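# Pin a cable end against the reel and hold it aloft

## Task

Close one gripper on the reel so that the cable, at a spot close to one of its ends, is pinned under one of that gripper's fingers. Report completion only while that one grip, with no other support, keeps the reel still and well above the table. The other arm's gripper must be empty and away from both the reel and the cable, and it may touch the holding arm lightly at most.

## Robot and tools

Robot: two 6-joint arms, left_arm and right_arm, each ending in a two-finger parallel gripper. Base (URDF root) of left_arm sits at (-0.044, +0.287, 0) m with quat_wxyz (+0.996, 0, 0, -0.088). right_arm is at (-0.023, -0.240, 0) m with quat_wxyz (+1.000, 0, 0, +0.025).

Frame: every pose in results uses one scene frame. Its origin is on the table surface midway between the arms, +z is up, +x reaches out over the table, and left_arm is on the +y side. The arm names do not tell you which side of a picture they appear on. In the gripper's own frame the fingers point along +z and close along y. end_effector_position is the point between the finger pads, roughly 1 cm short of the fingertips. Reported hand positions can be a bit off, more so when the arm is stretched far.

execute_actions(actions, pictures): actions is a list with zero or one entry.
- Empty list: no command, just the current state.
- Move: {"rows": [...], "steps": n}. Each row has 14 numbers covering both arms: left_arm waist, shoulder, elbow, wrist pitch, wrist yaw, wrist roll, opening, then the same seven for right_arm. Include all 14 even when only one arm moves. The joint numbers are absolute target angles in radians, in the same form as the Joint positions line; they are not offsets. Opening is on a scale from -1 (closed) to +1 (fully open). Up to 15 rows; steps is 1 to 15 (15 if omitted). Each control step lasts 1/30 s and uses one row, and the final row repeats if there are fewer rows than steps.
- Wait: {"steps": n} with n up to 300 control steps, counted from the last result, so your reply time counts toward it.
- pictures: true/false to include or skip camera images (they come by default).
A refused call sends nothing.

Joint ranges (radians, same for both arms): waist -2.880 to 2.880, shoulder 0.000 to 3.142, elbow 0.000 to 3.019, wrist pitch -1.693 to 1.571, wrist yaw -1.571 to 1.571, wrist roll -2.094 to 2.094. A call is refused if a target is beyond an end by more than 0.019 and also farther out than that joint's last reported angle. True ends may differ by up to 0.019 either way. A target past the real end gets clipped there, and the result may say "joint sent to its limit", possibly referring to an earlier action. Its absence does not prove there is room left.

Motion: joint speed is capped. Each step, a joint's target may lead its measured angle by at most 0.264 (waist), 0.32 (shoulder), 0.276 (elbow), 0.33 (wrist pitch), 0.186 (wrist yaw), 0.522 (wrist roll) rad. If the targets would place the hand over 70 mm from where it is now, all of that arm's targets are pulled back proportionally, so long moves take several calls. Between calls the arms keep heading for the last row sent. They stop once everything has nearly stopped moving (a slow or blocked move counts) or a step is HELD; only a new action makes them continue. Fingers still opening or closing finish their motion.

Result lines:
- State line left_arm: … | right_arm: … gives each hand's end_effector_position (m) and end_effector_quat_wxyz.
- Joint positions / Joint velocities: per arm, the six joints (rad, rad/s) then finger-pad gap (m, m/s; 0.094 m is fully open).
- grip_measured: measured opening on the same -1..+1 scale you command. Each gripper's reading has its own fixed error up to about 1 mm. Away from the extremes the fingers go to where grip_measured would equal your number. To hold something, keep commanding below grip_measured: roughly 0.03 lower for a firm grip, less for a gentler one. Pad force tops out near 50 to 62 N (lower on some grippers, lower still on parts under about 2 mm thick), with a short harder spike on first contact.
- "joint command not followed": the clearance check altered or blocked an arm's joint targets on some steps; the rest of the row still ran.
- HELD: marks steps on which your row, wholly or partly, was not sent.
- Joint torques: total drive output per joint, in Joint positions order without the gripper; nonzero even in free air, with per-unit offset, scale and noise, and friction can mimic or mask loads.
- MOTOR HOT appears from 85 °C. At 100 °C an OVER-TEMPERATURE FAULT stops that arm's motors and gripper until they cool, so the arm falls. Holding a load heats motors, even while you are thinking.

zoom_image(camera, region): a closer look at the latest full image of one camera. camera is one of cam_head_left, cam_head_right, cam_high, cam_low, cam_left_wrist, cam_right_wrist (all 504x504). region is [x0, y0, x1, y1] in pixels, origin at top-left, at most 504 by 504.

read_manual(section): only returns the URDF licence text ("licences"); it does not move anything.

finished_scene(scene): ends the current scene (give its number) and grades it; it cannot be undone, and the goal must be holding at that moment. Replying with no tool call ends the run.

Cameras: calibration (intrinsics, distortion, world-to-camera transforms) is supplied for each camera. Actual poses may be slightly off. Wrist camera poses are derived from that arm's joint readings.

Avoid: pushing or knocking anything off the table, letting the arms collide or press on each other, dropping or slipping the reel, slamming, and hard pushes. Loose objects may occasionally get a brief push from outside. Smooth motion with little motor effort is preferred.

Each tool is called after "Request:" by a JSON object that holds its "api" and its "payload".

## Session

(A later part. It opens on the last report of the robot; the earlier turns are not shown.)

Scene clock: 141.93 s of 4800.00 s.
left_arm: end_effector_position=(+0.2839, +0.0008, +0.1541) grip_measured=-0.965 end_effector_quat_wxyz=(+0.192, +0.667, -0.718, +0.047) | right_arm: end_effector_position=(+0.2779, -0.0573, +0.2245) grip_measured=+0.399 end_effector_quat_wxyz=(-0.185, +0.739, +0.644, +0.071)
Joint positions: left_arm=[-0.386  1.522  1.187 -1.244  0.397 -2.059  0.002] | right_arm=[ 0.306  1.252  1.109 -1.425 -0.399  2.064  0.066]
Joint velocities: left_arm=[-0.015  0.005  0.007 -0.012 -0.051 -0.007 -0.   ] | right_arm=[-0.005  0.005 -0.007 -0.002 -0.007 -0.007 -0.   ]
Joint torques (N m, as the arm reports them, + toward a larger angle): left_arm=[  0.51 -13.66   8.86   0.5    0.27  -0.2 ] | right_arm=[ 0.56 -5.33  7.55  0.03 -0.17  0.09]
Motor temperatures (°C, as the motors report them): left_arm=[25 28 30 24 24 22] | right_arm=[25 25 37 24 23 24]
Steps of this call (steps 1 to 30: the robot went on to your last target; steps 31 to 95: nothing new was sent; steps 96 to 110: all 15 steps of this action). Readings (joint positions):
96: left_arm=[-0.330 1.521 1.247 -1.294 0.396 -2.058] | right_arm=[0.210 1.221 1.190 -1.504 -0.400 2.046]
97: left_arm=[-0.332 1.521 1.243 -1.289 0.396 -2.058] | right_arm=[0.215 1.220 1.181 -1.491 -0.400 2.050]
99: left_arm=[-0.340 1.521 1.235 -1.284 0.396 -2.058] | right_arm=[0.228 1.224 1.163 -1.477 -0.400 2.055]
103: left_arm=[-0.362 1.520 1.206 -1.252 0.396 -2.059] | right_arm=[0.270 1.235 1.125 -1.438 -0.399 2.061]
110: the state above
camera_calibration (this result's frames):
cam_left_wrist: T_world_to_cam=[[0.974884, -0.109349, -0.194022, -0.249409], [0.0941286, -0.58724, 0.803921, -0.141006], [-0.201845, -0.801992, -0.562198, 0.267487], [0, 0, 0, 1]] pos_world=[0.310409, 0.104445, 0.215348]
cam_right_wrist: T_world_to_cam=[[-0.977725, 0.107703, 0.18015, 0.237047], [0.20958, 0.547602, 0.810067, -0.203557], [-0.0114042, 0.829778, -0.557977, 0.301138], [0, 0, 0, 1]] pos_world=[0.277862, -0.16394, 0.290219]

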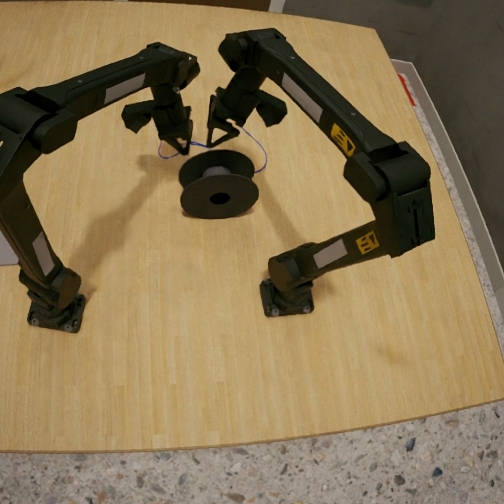

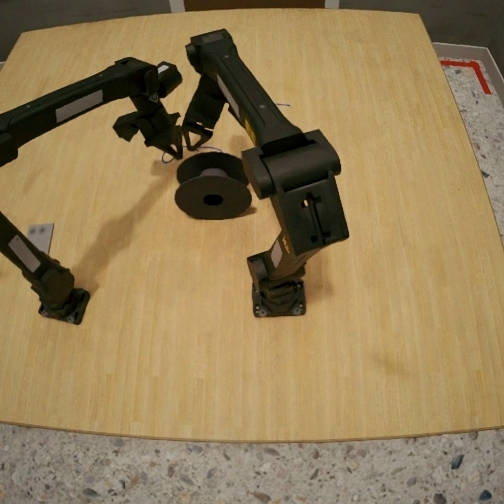

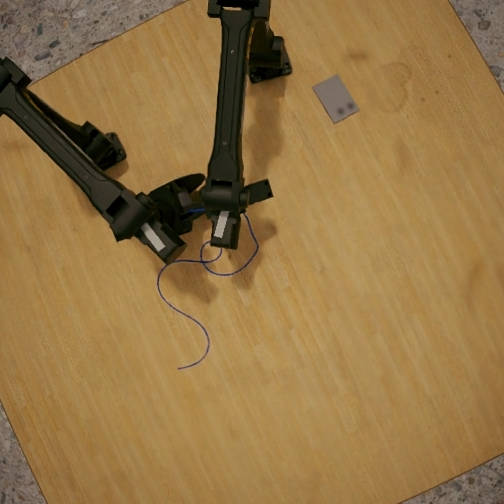

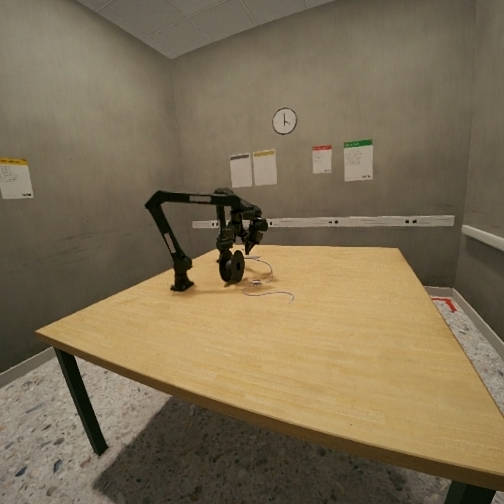

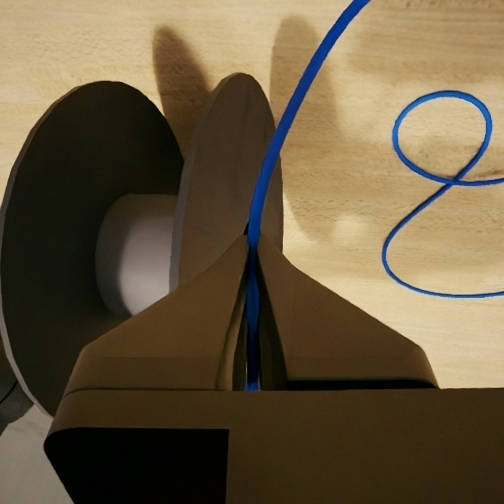

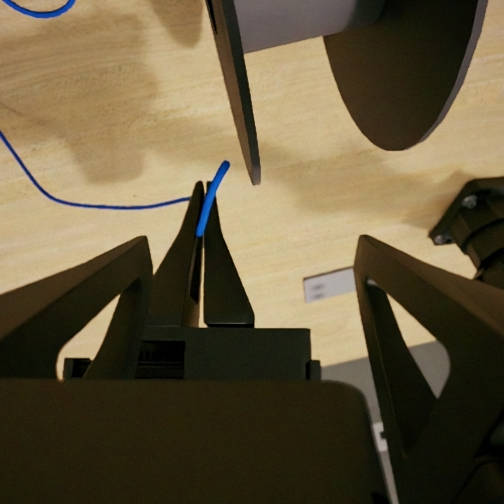

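Request:
{"api": "execute_actions", "payload": {"actions": [{"rows":[[-0.39,1.535,1.18,-1.23,0.4,-2.07,-1,0.31,1.27,1.05,-1.35,-0.4,2.08,0.4],[-0.39,1.535,1.18,-1.23,0.4,-2.07,-1,0.31,1.27,1.05,-1.35,-0.4,2.08,0.4],[-0.39,1.535,1.18,-1.23,0.4,-2.07,-1,0.31,1.27,1.05,-1.35,-0.4,2.08,0.4],[-0.39,1.535,1.18,-1.23,0.4,-2.07,-1,0.31,1.27,1.05,-1.35,-0.4,2.08,0.4],[-0.39,1.535,1.18,-1.23,0.4,-2.07,-1,0.31,1.285,1.0,-1.28,-0.4,2.08,0.4]],"steps":15}]}}

Scene clock: 144.10 s of 4800.00 s.
left_arm: end_effector_position=(+0.2840, +0.0008, +0.1541) grip_measured=-0.965 end_effector_quat_wxyz=(+0.192, +0.667, -0.718, +0.047) | right_arm: end_effector_position=(+0.2761, -0.0580, +0.1708) grip_measured=+0.399 end_effector_quat_wxyz=(-0.188, +0.740, +0.642, +0.064)
Joint positions: left_arm=[-0.386  1.522  1.187 -1.243  0.397 -2.059  0.002] | right_arm=[ 0.306  1.288  0.996 -1.291 -0.399  2.065  0.066]
Joint velocities: left_arm=[-0.024  0.005 -0.007 -0.007 -0.066  0.007 -0.   ] | right_arm=[-0.015 -0.015 -0.007  0.022 -0.066 -0.007 -0.002]
Joint torques (N m, as the arm reports them, + toward a larger angle): left_arm=[  0.46 -13.65   8.83   0.5    0.27  -0.19] | right_arm=[ 0.92 -6.65  7.48 -0.05 -0.16  0.1 ]
Motor temperatures (°C, as the motors report them): left_arm=[25 28 30 24 24 22] | right_arm=[25 25 37 24 23 24]
Steps of this call (steps 1 to 15: the robot went on to your last target; steps 16 to 50: nothing new was sent; steps 51 to 65: all 15 steps of this action). Readings (joint positions):
51: left_arm=[-0.386 1.522 1.187 -1.243 0.397 -2.059] | right_arm=[0.306 1.252 1.101 -1.411 -0.399 2.065]
52: left_arm=[-0.386 1.522 1.187 -1.243 0.397 -2.059] | right_arm=[0.306 1.250 1.090 -1.390 -0.399 2.065]
54: left_arm=[-0.386 1.522 1.187 -1.243 0.397 -2.059] | right_arm=[0.306 1.254 1.065 -1.369 -0.399 2.065]
58: left_arm=[-0.386 1.522 1.187 -1.243 0.397 -2.059] | right_arm=[0.306 1.269 1.007 -1.303 -0.399 2.065]
65: the state above
camera_calibration (this result's frames):
cam_left_wrist: T_world_to_cam=[[0.974946, -0.109388, -0.193685, -0.249557], [0.0938692, -0.587077, 0.804071, -0.14099], [-0.201664, -0.802107, -0.5621, 0.267397], [0, 0, 0, 1]] pos_world=[0.310464, 0.10441, 0.215335]
cam_right_wrist: T_world_to_cam=[[-0.974996, 0.109705, 0.193256, 0.242139], [0.221462, 0.551581, 0.804184, -0.161333], [-0.0183729, 0.826875, -0.562085, 0.274163], [0, 0, 0, 1]] pos_world=[0.276851, -0.164275, 0.23705]

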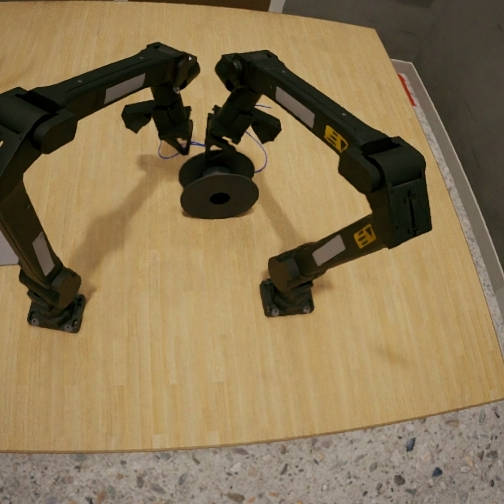

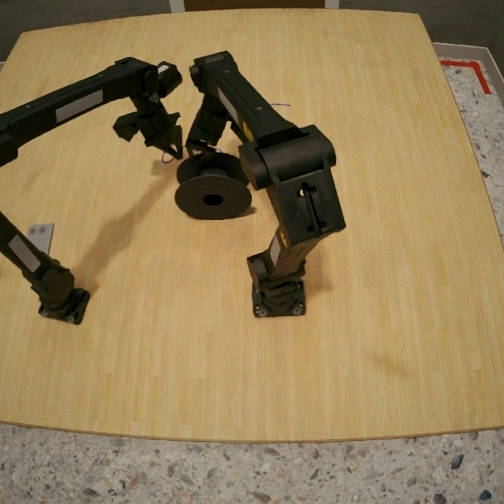

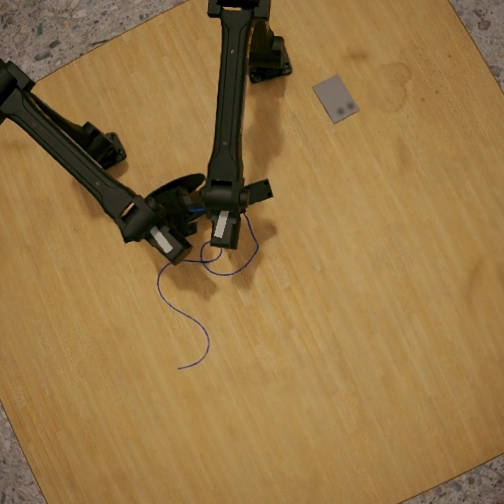

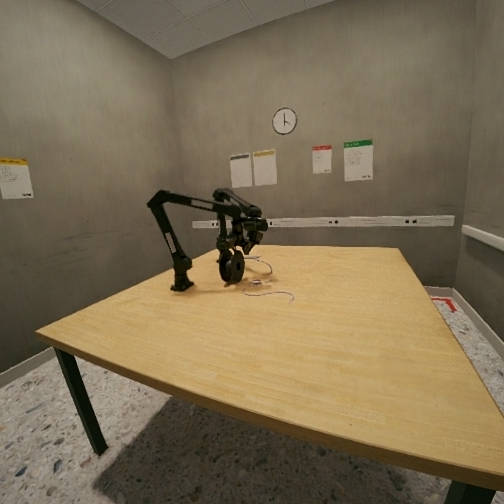

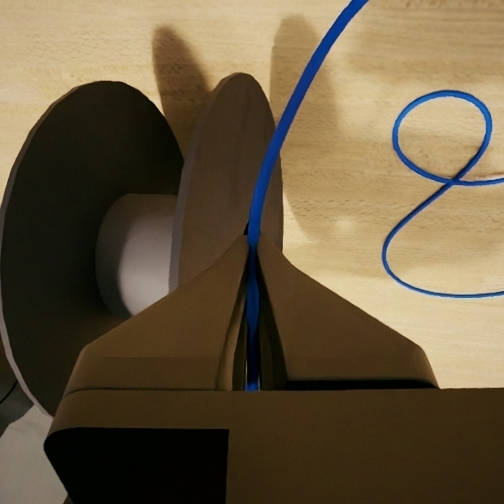

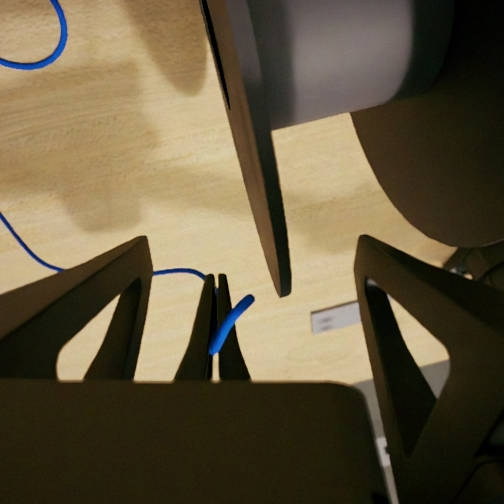

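Request:
{"api": "execute_actions", "payload": {"actions": [{"rows":[[-0.43,1.56,1.195,-1.225,0.4,-2.07,-1,0.31,1.29,0.985,-1.265,-0.4,2.08,0.4]],"steps":15}]}}

Scene clock: 146.27 s of 4800.00 s.
left_arm: end_effector_position=(+0.2741, -0.0126, +0.1449) grip_measured=-0.965 end_effector_quat_wxyz=(+0.194, +0.655, -0.730, +0.035) | right_arm: end_effector_position=(+0.2775, -0.0575, +0.1687) grip_measured=+0.399 end_effector_quat_wxyz=(-0.186, +0.740, +0.643, +0.068)
Joint positions: left_arm=[-0.425  1.544  1.187 -1.238  0.397 -2.059  0.002] | right_arm=[ 0.306  1.288  0.99  -1.276 -0.399  2.065  0.066]
Joint velocities: left_arm=[-0.015 -0.015 -0.007  0.017 -0.007  0.007 -0.   ] | right_arm=[-0.015  0.005  0.002  0.002  0.066  0.007 -0.   ]
Joint torques (N m, as the arm reports them, + toward a larger angle): left_arm=[  0.42 -13.15  10.09   0.52   0.28  -0.18] | right_arm=[ 1.09 -5.64  6.97  0.1  -0.2   0.06]
Motor temperatures (°C, as the motors report them): left_arm=[25 28 30 24 24 22] | right_arm=[25 25 36 24 23 24]
Steps of this call (steps 1 to 15: the robot went on to your last target; steps 16 to 50: nothing new was sent; steps 51 to 65: all 15 steps of this action). Readings (joint positions):
51: left_arm=[-0.388 1.523 1.187 -1.242 0.397 -2.059] | right_arm=[0.306 1.288 0.995 -1.288 -0.399 2.065]
52: left_arm=[-0.392 1.525 1.187 -1.241 0.397 -2.059] | right_arm=[0.306 1.288 0.994 -1.283 -0.399 2.065]
54: left_arm=[-0.405 1.532 1.187 -1.239 0.397 -2.059] | right_arm=[0.306 1.288 0.991 -1.278 -0.399 2.065]
58: left_arm=[-0.424 1.543 1.187 -1.238 0.397 -2.059] | right_arm=[0.306 1.288 0.990 -1.277 -0.399 2.065]
65: the state above
camera_calibration (this result's frames):
cam_left_wrist: T_world_to_cam=[[0.96716, -0.144907, -0.208814, -0.239286], [0.0825199, -0.598032, 0.797213, -0.136524], [-0.240399, -0.788264, -0.566435, 0.260911], [0, 0, 0, 1]] pos_world=[0.305417, 0.0893468, 0.206662]
cam_right_wrist: T_world_to_cam=[[-0.97662, 0.109102, 0.185231, 0.245623], [0.214545, 0.54901, 0.807811, -0.159073], [-0.01356, 0.828664, -0.559581, 0.270918], [0, 0, 0, 1]] pos_world=[0.277682, -0.163966, 0.234604]

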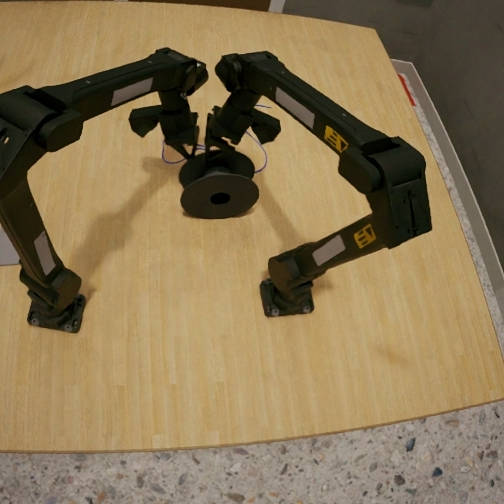

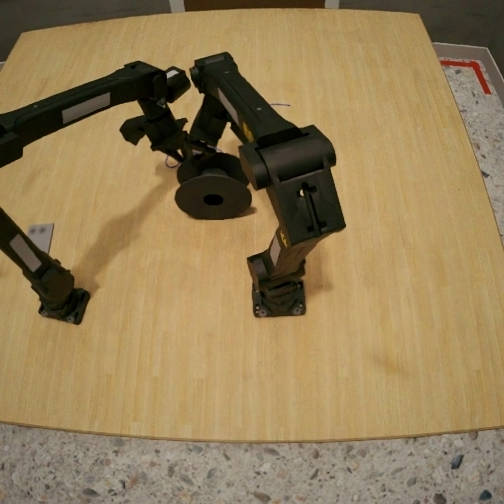

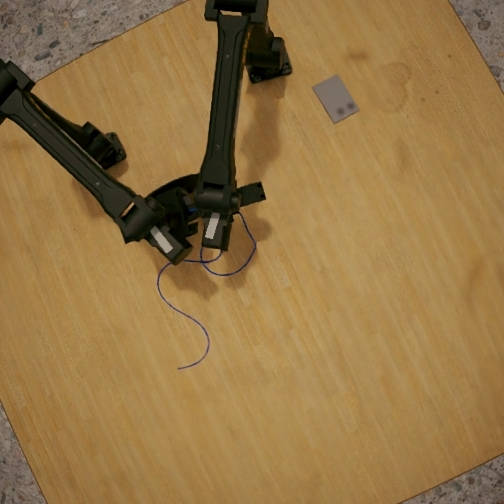

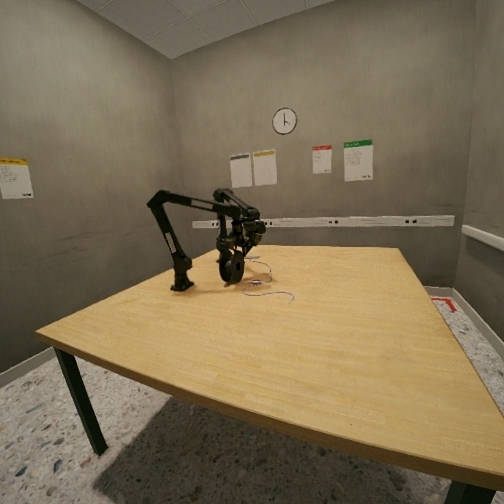

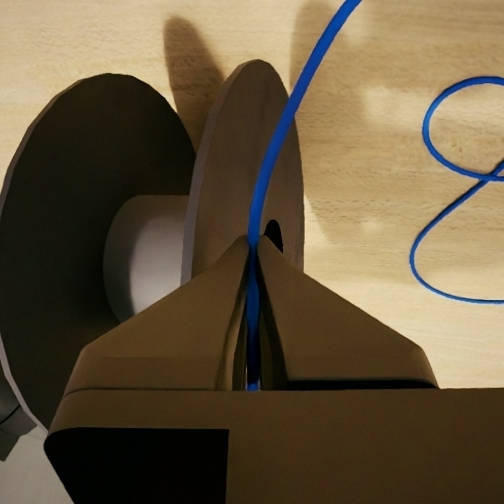

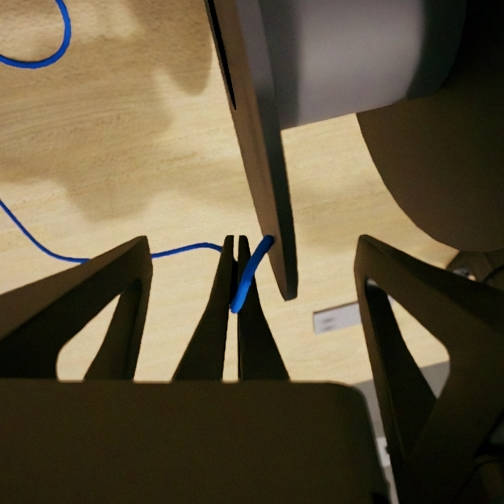

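Request:
{"api": "execute_actions", "payload": {"actions": [{"rows":[[-0.43,1.56,1.195,-1.225,0.4,-2.07,-1,0.31,1.295,0.975,-1.255,-0.4,2.08,-0.3],[-0.43,1.56,1.195,-1.225,0.4,-2.07,-1,0.31,1.295,0.975,-1.255,-0.4,2.08,-0.3],[-0.43,1.56,1.195,-1.225,0.4,-2.07,-1,0.31,1.295,0.975,-1.255,-0.4,2.08,-0.3],[-0.43,1.56,1.195,-1.225,0.4,-2.07,-1,0.31,1.295,0.975,-1.255,-0.4,2.08,-0.3],[-0.43,1.56,1.195,-1.225,0.4,-2.07,-1,0.31,1.295,0.975,-1.255,-0.4,2.08,-0.65]],"steps":15}]}}

Scene clock: 148.10 s of 4800.00 s.
left_arm: end_effector_position=(+0.2742, -0.0126, +0.1449) grip_measured=-0.965 end_effector_quat_wxyz=(+0.194, +0.655, -0.730, +0.036) | right_arm: end_effector_position=(+0.2759, -0.0580, +0.1646) grip_measured=-0.649 end_effector_quat_wxyz=(-0.187, +0.740, +0.643, +0.068)
Joint positions: left_arm=[-0.425  1.544  1.187 -1.237  0.397 -2.059  0.002] | right_arm=[ 0.306  1.288  0.978 -1.266 -0.4    2.066  0.017]
Joint velocities: left_arm=[ 0.005 -0.015  0.002 -0.002  0.037 -0.037  0.001] | right_arm=[-0.005  0.005 -0.007 -0.007 -0.037 -0.081  0.   ]
Joint torques (N m, as the arm reports them, + toward a larger angle): left_arm=[  0.46 -13.41  10.12   0.46   0.28  -0.18] | right_arm=[ 0.67 -5.36  7.09  0.28 -0.17  0.11]
Motor temperatures (°C, as the motors report them): left_arm=[25 28 30 24 24 22] | right_arm=[25 25 36 24 23 24]
Steps of this call (steps 1 to 15: the robot went on to your last target; steps 16 to 40: nothing new was sent; steps 41 to 55: all 15 steps of this action). Readings (joint positions):
41: left_arm=[-0.425 1.544 1.187 -1.238 0.397 -2.059] | right_arm=[0.306 1.288 0.988 -1.274 -0.399 2.065]
42: left_arm=[-0.425 1.544 1.187 -1.238 0.397 -2.059] | right_arm=[0.306 1.288 0.986 -1.271 -0.399 2.065]
44: left_arm=[-0.425 1.544 1.187 -1.238 0.397 -2.059] | right_arm=[0.306 1.288 0.982 -1.267 -0.399 2.066]
48: left_arm=[-0.425 1.544 1.187 -1.237 0.397 -2.059] | right_arm=[0.306 1.288 0.978 -1.267 -0.400 2.066]
55: the state above
camera_calibration (this result's frames):
cam_left_wrist: T_world_to_cam=[[0.967226, -0.144952, -0.208478, -0.239432], [0.0822691, -0.59786, 0.797368, -0.13651], [-0.240221, -0.788386, -0.56634, 0.260824], [0, 0, 0, 1]] pos_world=[0.30547, 0.08931, 0.206647]
cam_right_wrist: T_world_to_cam=[[-0.97624, 0.109424, 0.187036, 0.244491], [0.216222, 0.548828, 0.807487, -0.155567], [-0.0142928, 0.828742, -0.559448, 0.269162], [0, 0, 0, 1]] pos_world=[0.276166, -0.16444, 0.230471]

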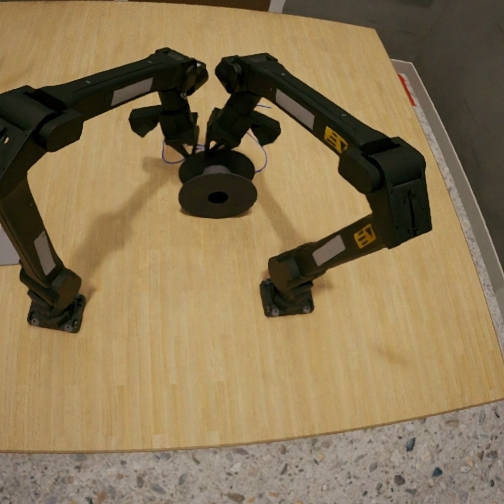

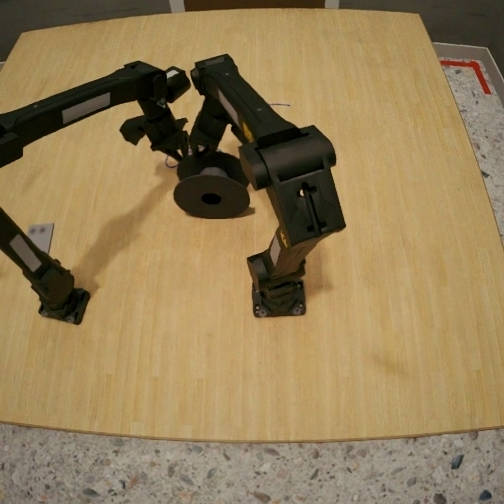

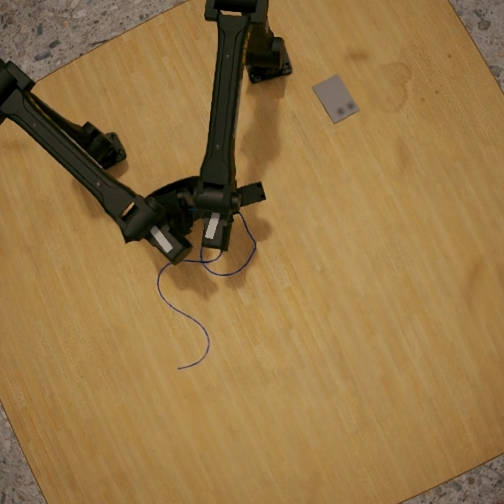

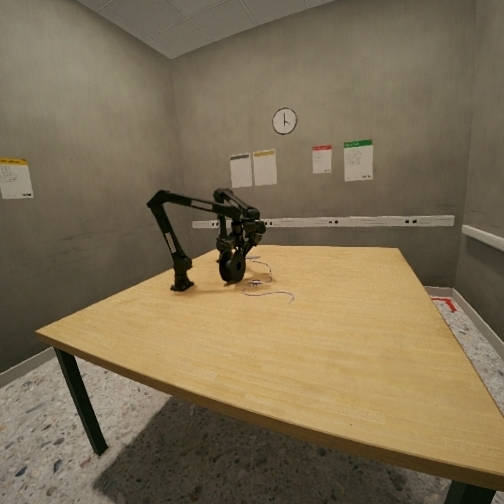

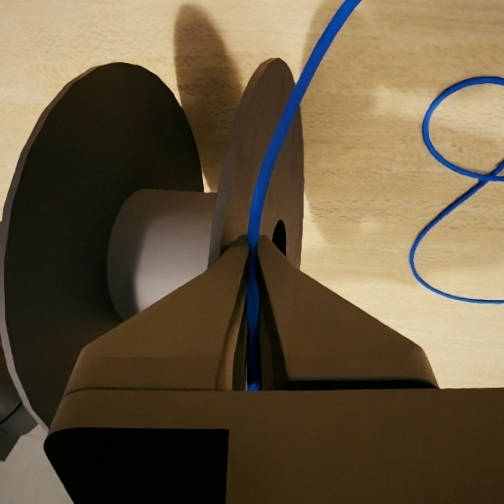

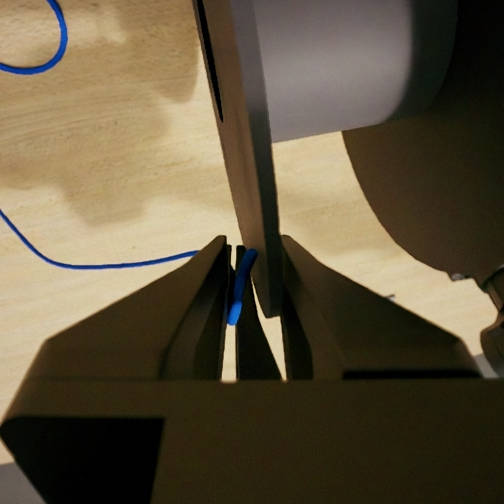

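Cable and flange are both between the fingers. Closing fully.

Request:
{"api": "execute_actions", "payload": {"actions": [{"rows":[[-0.43,1.56,1.195,-1.225,0.4,-2.07,-1,0.31,1.295,0.975,-1.255,-0.4,2.08,-0.8],[-0.43,1.56,1.195,-1.225,0.4,-2.07,-1,0.31,1.295,0.975,-1.255,-0.4,2.08,-0.8],[-0.43,1.56,1.195,-1.225,0.4,-2.07,-1,0.31,1.295,0.975,-1.255,-0.4,2.08,-0.8],[-0.43,1.56,1.195,-1.225,0.4,-2.07,-1,0.31,1.295,0.975,-1.255,-0.4,2.08,-1]],"steps":15}]}}

Scene clock: 150.20 s of 4800.00 s.
left_arm: end_effector_position=(+0.2763, -0.0140, +0.1441) grip_measured=-0.967 end_effector_quat_wxyz=(+0.194, +0.655, -0.729, +0.040) | right_arm: end_effector_position=(+0.2748, -0.0575, +0.1627) grip_measured=-0.897 end_effector_quat_wxyz=(-0.188, +0.740, +0.642, +0.067)
Joint positions: left_arm=[-0.424  1.546  1.187 -1.227  0.398 -2.061  0.002] | right_arm=[ 0.307  1.288  0.973 -1.262 -0.403  2.068  0.005]
Joint velocities: left_arm=[-0.005 -0.005  0.002  0.002 -0.081  0.007 -0.001] | right_arm=[-0.015 -0.005  0.017  0.007 -0.037 -0.081  0.   ]
Joint torques (N m, as the arm reports them, + toward a larger angle): left_arm=[  0.37 -13.74  10.11   0.05   0.25  -0.17] | right_arm=[ 1.1  -5.93  7.16  0.04 -0.08  0.06]
Motor temperatures (°C, as the motors report them): left_arm=[25 28 30 24 24 22] | right_arm=[25 25 35 24 23 24]
Steps of this call (steps 1 to 15: the robot went on to your last target; steps 16 to 48: nothing new was sent; steps 49 to 63: all 15 steps of this action). Readings (joint positions):
49: left_arm=[-0.425 1.544 1.187 -1.237 0.397 -2.059] | right_arm=[0.306 1.288 0.978 -1.266 -0.401 2.066]
50: left_arm=[-0.425 1.544 1.187 -1.236 0.397 -2.059] | right_arm=[0.306 1.288 0.978 -1.266 -0.401 2.066]
52: left_arm=[-0.425 1.545 1.187 -1.232 0.394 -2.061] | right_arm=[0.306 1.288 0.978 -1.267 -0.402 2.060]
56: left_arm=[-0.424 1.546 1.187 -1.227 0.398 -2.061] | right_arm=[0.307 1.288 0.973 -1.262 -0.403 2.068]
63: the state above
camera_calibration (this result's frames):
cam_left_wrist: T_world_to_cam=[[0.968907, -0.143147, -0.20181, -0.243276], [0.0790175, -0.593913, 0.80064, -0.136364], [-0.234467, -0.791692, -0.564135, 0.257866], [0, 0, 0, 1]] pos_world=[0.306948, 0.0883375, 0.205554]
cam_right_wrist: T_world_to_cam=[[-0.975532, 0.110394, 0.190132, 0.24308], [0.219354, 0.547145, 0.807785, -0.155068], [-0.0148551, 0.829726, -0.557973, 0.267681], [0, 0, 0, 1]] pos_world=[0.275124, -0.164092, 0.228403]

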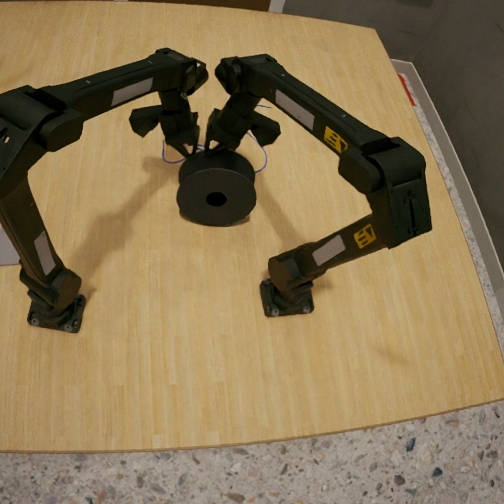

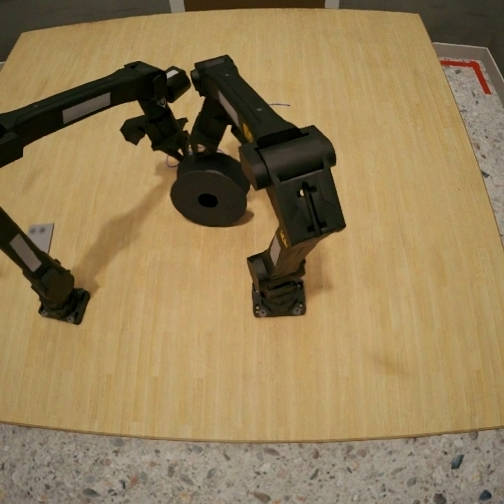

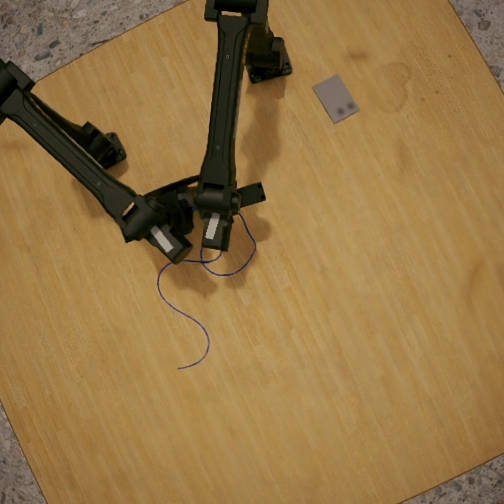

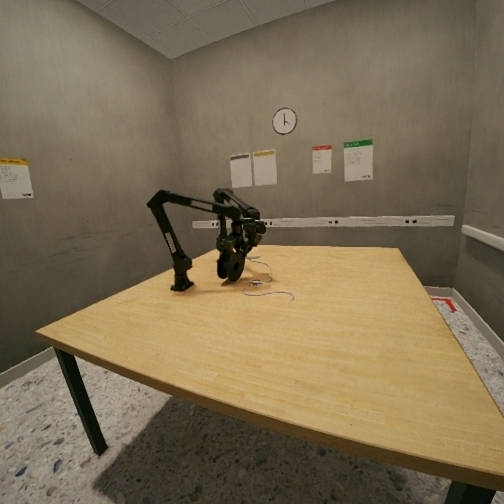

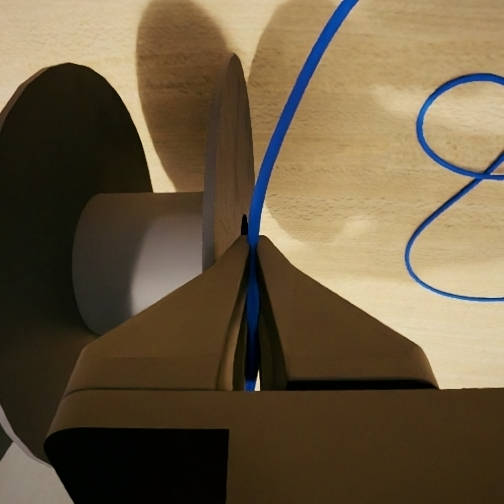

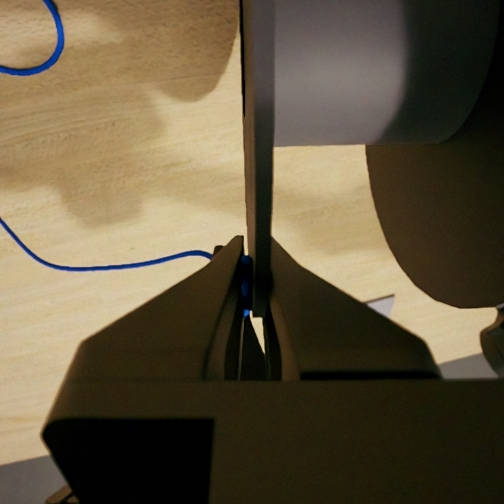

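Request:
{"api": "execute_actions", "payload": {"actions": [{"rows":[[-0.43,1.55,1.195,-1.225,0.4,-2.07,-0.75,0.31,1.295,0.975,-1.255,-0.4,2.08,-1],[-0.43,1.55,1.195,-1.225,0.4,-2.07,-0.75,0.31,1.295,0.975,-1.255,-0.4,2.08,-1],[-0.43,1.55,1.195,-1.225,0.4,-2.07,-0.75,0.31,1.295,0.975,-1.255,-0.4,2.08,-1],[-0.43,1.55,1.195,-1.225,0.4,-2.07,-0.75,0.31,1.295,0.975,-1.255,-0.4,2.08,-1],[-0.43,1.55,1.195,-1.225,0.4,-2.07,-0.75,0.31,1.295,0.975,-1.255,-0.4,2.08,-1],[-0.39,1.53,1.24,-1.26,0.4,-2.07,-0.75,0.31,1.295,0.975,-1.255,-0.4,2.08,-1],[-0.39,1.53,1.24,-1.26,0.4,-2.07,-0.75,0.31,1.295,0.975,-1.255,-0.4,2.08,-1],[-0.39,1.53,1.24,-1.26,0.4,-2.07,-0.75,0.31,1.295,0.975,-1.255,-0.4,2.08,-1],[-0.39,1.53,1.24,-1.26,0.4,-2.07,-0.75,0.31,1.295,0.975,-1.255,-0.4,2.08,-1],[-0.39,1.53,1.24,-1.26,0.4,-2.07,-0.75,0.31,1.295,0.975,-1.255,-0.4,2.08,-1],[-0.3,1.5,1.32,-1.33,0.4,-2.07,-0.75,0.31,1.295,0.975,-1.255,-0.4,2.08,-1]],"steps":15}], "pictures": false}}

Request:
{"api": "execute_actions", "payload": {"actions": [{"rows":[[0.0,1.45,1.4,-1.4,0.4,-2.07,-0.75,0.31,1.295,0.975,-1.255,-0.4,2.08,-1],[0.0,1.45,1.4,-1.4,0.4,-2.07,-0.75,0.31,1.295,0.975,-1.255,-0.4,2.08,-1],[0.0,1.45,1.4,-1.4,0.4,-2.07,-0.75,0.31,1.295,0.975,-1.255,-0.4,2.08,-1],[0.0,1.45,1.4,-1.4,0.4,-2.07,-0.75,0.31,1.295,0.975,-1.255,-0.4,2.08,-1],[0.0,1.45,1.4,-1.4,0.4,-2.07,-0.75,0.31,1.295,0.975,-1.255,-0.4,2.08,-1],[0.8,1.0,1.2,-1.4,0,-1,1,0.31,1.28,1.04,-1.33,-0.4,2.08,-1]],"steps":15}], "pictures": false}}

Request:
{"api": "execute_actions", "payload": {"actions": [{"rows":[[0.8,1.0,1.2,-1.4,0,-1,1,0.25,1.26,1.12,-1.42,-0.4,2.08,-1],[0.8,1.0,1.2,-1.4,0,-1,1,0.25,1.26,1.12,-1.42,-0.4,2.08,-1],[0.8,1.0,1.2,-1.4,0,-1,1,0.25,1.26,1.12,-1.42,-0.4,2.08,-1],[0.8,1.0,1.2,-1.4,0,-1,1,0.25,1.26,1.12,-1.42,-0.4,2.08,-1],[0.8,1.0,1.2,-1.4,0,-1,1,0.2,1.24,1.25,-1.53,-0.4,2.08,-1],[0.8,1.0,1.2,-1.4,0,-1,1,0.2,1.24,1.25,-1.53,-0.4,2.08,-1],[0.8,1.0,1.2,-1.4,0,-1,1,0.2,1.24,1.25,-1.53,-0.4,2.08,-1],[0.8,1.0,1.2,-1.4,0,-1,1,0.2,1.24,1.25,-1.53,-0.4,2.08,-1],[0.8,1.0,1.2,-1.4,0,-1,1,0.2,1.24,1.25,-1.53,-0.4,2.08,-1],[0.8,1.0,1.2,-1.4,0,-1,1,0.15,1.22,1.42,-1.68,-0.4,2.08,-1]],"steps":15}], "pictures": false}}

Request:
{"api": "execute_actions", "payload": {"actions": [{"steps":30}]}}

Scene clock: 154.43 s of 4800.00 s.
left_arm: end_effector_position=(+0.3062, +0.0161, +0.1767) grip_measured=-0.751 end_effector_quat_wxyz=(+0.192, +0.690, -0.697, +0.050) | right_arm: end_effector_position=(+0.2740, -0.0573, +0.1626) grip_measured=-0.897 end_effector_quat_wxyz=(-0.189, +0.740, +0.642, +0.067)
Joint positions: left_arm=[-0.329  1.526  1.253 -1.31   0.399 -2.064  0.012] | right_arm=[ 0.308  1.288  0.972 -1.263 -0.404  2.068  0.005]
Joint velocities: left_arm=[ 0.532 -0.19   0.383 -0.09   0.037  0.095  0.   ] | right_arm=[ 0.005 -0.024 -0.012  0.002 -0.037 -0.037 -0.   ]
Joint torques (N m, as the arm reports them, + toward a larger angle): left_arm=[  0.41 -16.43  13.51  -0.68   0.2   -0.15] | right_arm=[ 0.28 -5.79  7.28  0.    0.01  0.06]
Motor temperatures (°C, as the motors report them): left_arm=[25 28 31 24 24 22] | right_arm=[25 25 35 24 23 24]
Steps of this call (steps 1 to 15: the robot went on to your last target; steps 16 to 112: nothing new was sent; steps 113 to 127: all 15 steps of this action). Readings (joint positions):
113: left_arm=[-0.424 1.546 1.187 -1.226 0.395 -2.062] | right_arm=[0.307 1.288 0.973 -1.263 -0.405 2.068]
114: left_arm=[-0.423 1.546 1.187 -1.222 0.395 -2.063] | right_arm=[0.308 1.288 0.972 -1.264 -0.406 2.068]
116: left_arm=[-0.423 1.546 1.187 -1.221 0.394 -2.064] | right_arm=[0.308 1.288 0.972 -1.265 -0.407 2.068]
120: left_arm=[-0.412 1.544 1.192 -1.236 0.396 -2.064] | right_arm=[0.308 1.288 0.972 -1.263 -0.405 2.068]
127: the state above

Scene clock: 154.93 s of 4800.00 s.
left_arm: end_effector_position=(+0.3374, +0.3072, +0.3036) grip_measured=+1.000 end_effector_quat_wxyz=(-0.089, +0.747, -0.647, +0.122) | right_arm: end_effector_position=(+0.2640, -0.0620, +0.1636) grip_measured=-0.897 end_effector_quat_wxyz=(-0.195, +0.743, +0.639, +0.043)
Joint positions: left_arm=[ 0.252  1.149  1.24  -1.361  0.047 -1.645  0.094] | right_arm=[ 0.308  1.288  0.975 -1.316 -0.398  2.068  0.005]
Joint velocities: left_arm=[ 1.47  -1.148 -0.032 -0.027 -0.418  1.56   0.   ] | right_arm=[-0.005 -0.005  0.002 -0.002  0.007  0.022 -0.   ]
Joint torques (N m, as the arm reports them, + toward a larger angle): left_arm=[ 1.45 -8.47  8.96 -0.27 -0.33 -0.04] | right_arm=[ 0.98 -6.81 11.66 -1.1  -0.22  0.09]
Motor temperatures (°C, as the motors report them): left_arm=[25 28 31 24 24 22] | right_arm=[25 25 35 24 23 24]
Steps of this call (steps 1 to 15: all 15 steps of this action). Readings (joint positions):
1: left_arm=[-0.306 1.518 1.265 -1.316 0.400 -2.064] | right_arm=[0.308 1.288 0.972 -1.263 -0.404 2.068]
2: left_arm=[-0.279 1.510 1.275 -1.325 0.400 -2.064] | right_arm=[0.308 1.288 0.972 -1.263 -0.404 2.068]
4: left_arm=[-0.209 1.493 1.290 -1.341 0.400 -2.064] | right_arm=[0.308 1.288 0.972 -1.263 -0.404 2.068]
8: left_arm=[-0.049 1.417 1.275 -1.352 0.280 -1.951] | right_arm=[0.308 1.288 0.975 -1.298 -0.399 2.068]
15: the state above

Scene clock: 155.43 s of 4800.00 s.
left_arm: end_effector_position=(+0.2297, +0.4898, +0.3414) grip_measured=+1.000 end_effector_quat_wxyz=(-0.196, +0.731, -0.652, +0.039) | right_arm: end_effector_position=(+0.3032, -0.0990, +0.2970) grip_measured=-0.899 end_effector_quat_wxyz=(-0.181, +0.783, +0.591, +0.073)
Joint positions: left_arm=[ 0.814  0.992  1.211 -1.387 -0.003 -1.046  0.094] | right_arm=[ 0.173  1.263  1.31  -1.633 -0.393  2.068  0.005]
Joint velocities: left_arm=[-0.122  0.083 -0.007  0.007 -0.081  0.183  0.   ] | right_arm=[-0.21  -0.181  0.691 -0.442 -0.051 -0.022 -0.   ]
Joint torques (N m, as the arm reports them, + toward a larger angle): left_arm=[ 0.62 -5.79  9.75  0.16 -0.02  0.06] | right_arm=[-0.73 -8.01 12.19 -1.06 -0.38  0.05]
Motor temperatures (°C, as the motors report them): left_arm=[25 28 31 24 24 22] | right_arm=[25 25 35 24 23 24]
Steps of this call (steps 1 to 15: all 15 steps of this action). Readings (joint positions):
1: left_arm=[0.307 1.111 1.239 -1.363 0.033 -1.584] | right_arm=[0.304 1.288 0.983 -1.333 -0.398 2.068]
2: left_arm=[0.367 1.075 1.239 -1.365 0.023 -1.517] | right_arm=[0.297 1.290 0.996 -1.360 -0.397 2.068]
4: left_arm=[0.504 1.016 1.238 -1.371 0.011 -1.379] | right_arm=[0.277 1.287 1.026 -1.396 -0.397 2.068]
8: left_arm=[0.787 0.970 1.232 -1.381 -0.003 -1.174] | right_arm=[0.232 1.284 1.118 -1.478 -0.394 2.068]
15: the state above

Scene clock: 156.43 s of 4800.00 s.
left_arm: end_effector_position=(+0.2312, +0.4887, +0.3402) grip_measured=+1.000 end_effector_quat_wxyz=(-0.195, +0.718, -0.667, +0.036) | right_arm: end_effector_position=(+0.3002, -0.1042, +0.3343) grip_measured=-0.900 end_effector_quat_wxyz=(-0.167, +0.782, +0.591, +0.105)
Joint positions: left_arm=[ 0.809  0.995  1.21  -1.387 -0.003 -1.012  0.094] | right_arm=[ 0.16   1.219  1.369 -1.67  -0.394  2.068  0.005]
Joint velocities: left_arm=[-0.015 -0.005 -0.027 -0.007 -0.022 -0.007  0.   ] | right_arm=[ 0.005  0.015  0.002 -0.002 -0.066  0.022 -0.   ]
Joint torques (N m, as the arm reports them, + toward a larger angle): left_arm=[ 0.06 -5.73  9.92  0.22 -0.03  0.06] | right_arm=[ 0.73 -5.7  11.22 -0.79 -0.35  0.06]
Motor temperatures (°C, as the motors report them): left_arm=[25 28 31 24 24 22] | right_arm=[25 25 35 24 23 24]
Steps of this call (steps 1 to 30: the robot went on to your last target). Readings (joint positions):
1: left_arm=[0.811 0.994 1.210 -1.387 -0.003 -1.039] | right_arm=[0.167 1.257 1.332 -1.644 -0.393 2.068]
2: left_arm=[0.809 0.995 1.210 -1.387 -0.003 -1.034] | right_arm=[0.163 1.249 1.349 -1.652 -0.394 2.068]
4: left_arm=[0.809 0.995 1.210 -1.387 -0.003 -1.026] | right_arm=[0.160 1.231 1.367 -1.660 -0.394 2.068]
8: left_arm=[0.809 0.995 1.210 -1.387 -0.003 -1.018] | right_arm=[0.160 1.216 1.369 -1.670 -0.394 2.068]
30: the state above
All arms were judged still, so your last target was given up. Only a new action makes them travel on or press farther. Fingers that are still opening or closing keep moving.
camera_calibration (this result's frames):
cam_left_wrist: T_world_to_cam=[[0.946395, 0.0342971, 0.321185, -0.347413], [-0.0871259, -0.930388, 0.356073, 0.362842], [0.311039, -0.364969, -0.877526, 0.52786], [0, 0, 0, 1]] pos_world=[0.196218, 0.542151, 0.445597]
cam_right_wrist: T_world_to_cam=[[-0.95831, 0.251623, 0.135379, 0.268262], [0.249546, 0.506272, 0.825479, -0.292913], [0.139171, 0.824848, -0.547957, 0.352495], [0, 0, 0, 1]] pos_world=[0.281117, -0.209962, 0.398629]

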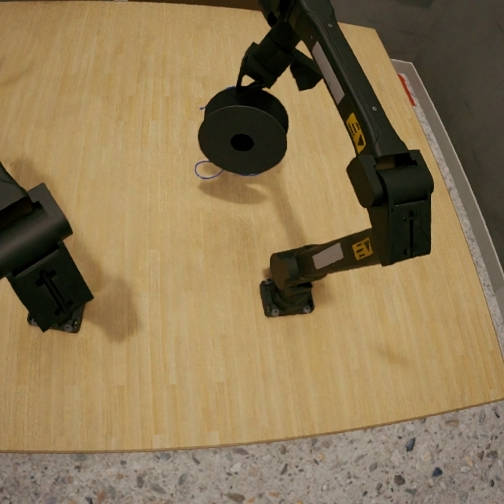

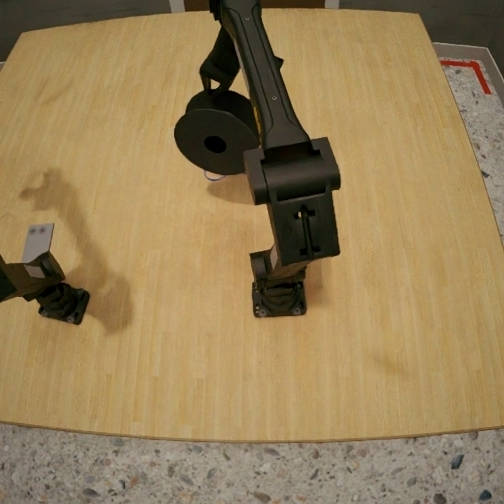

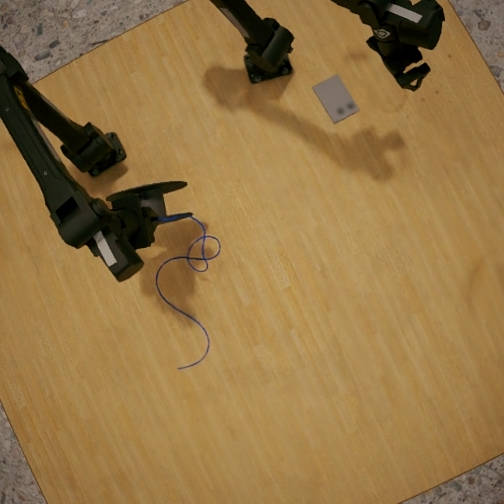

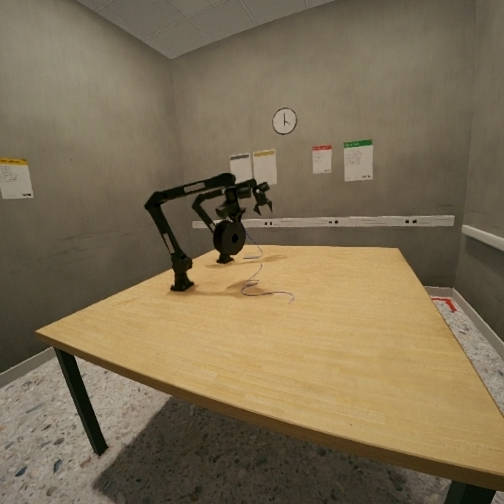

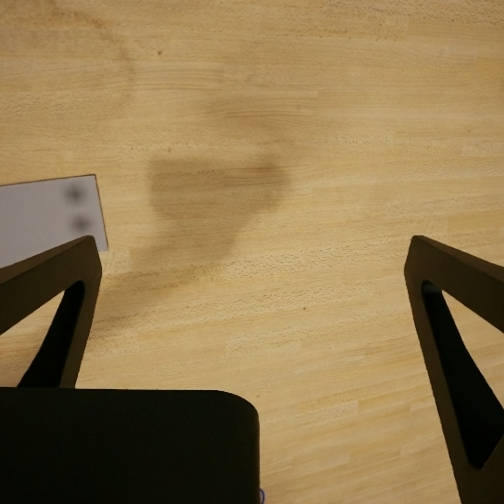

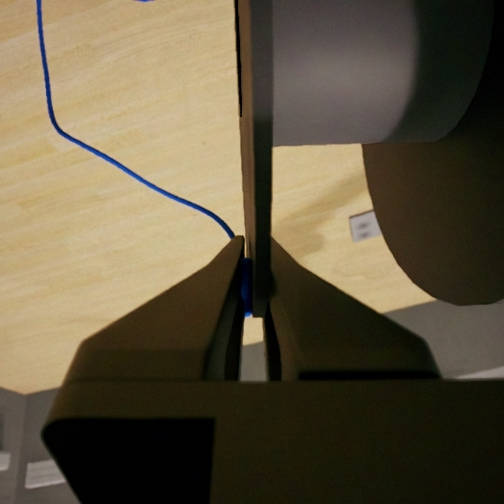

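The reel is held high with the cable trapped, bottom about 16 cm above the table.

Request:
{"api": "finished_scene", "payload": {"scene": 1}}

The scene is finished: the task was done.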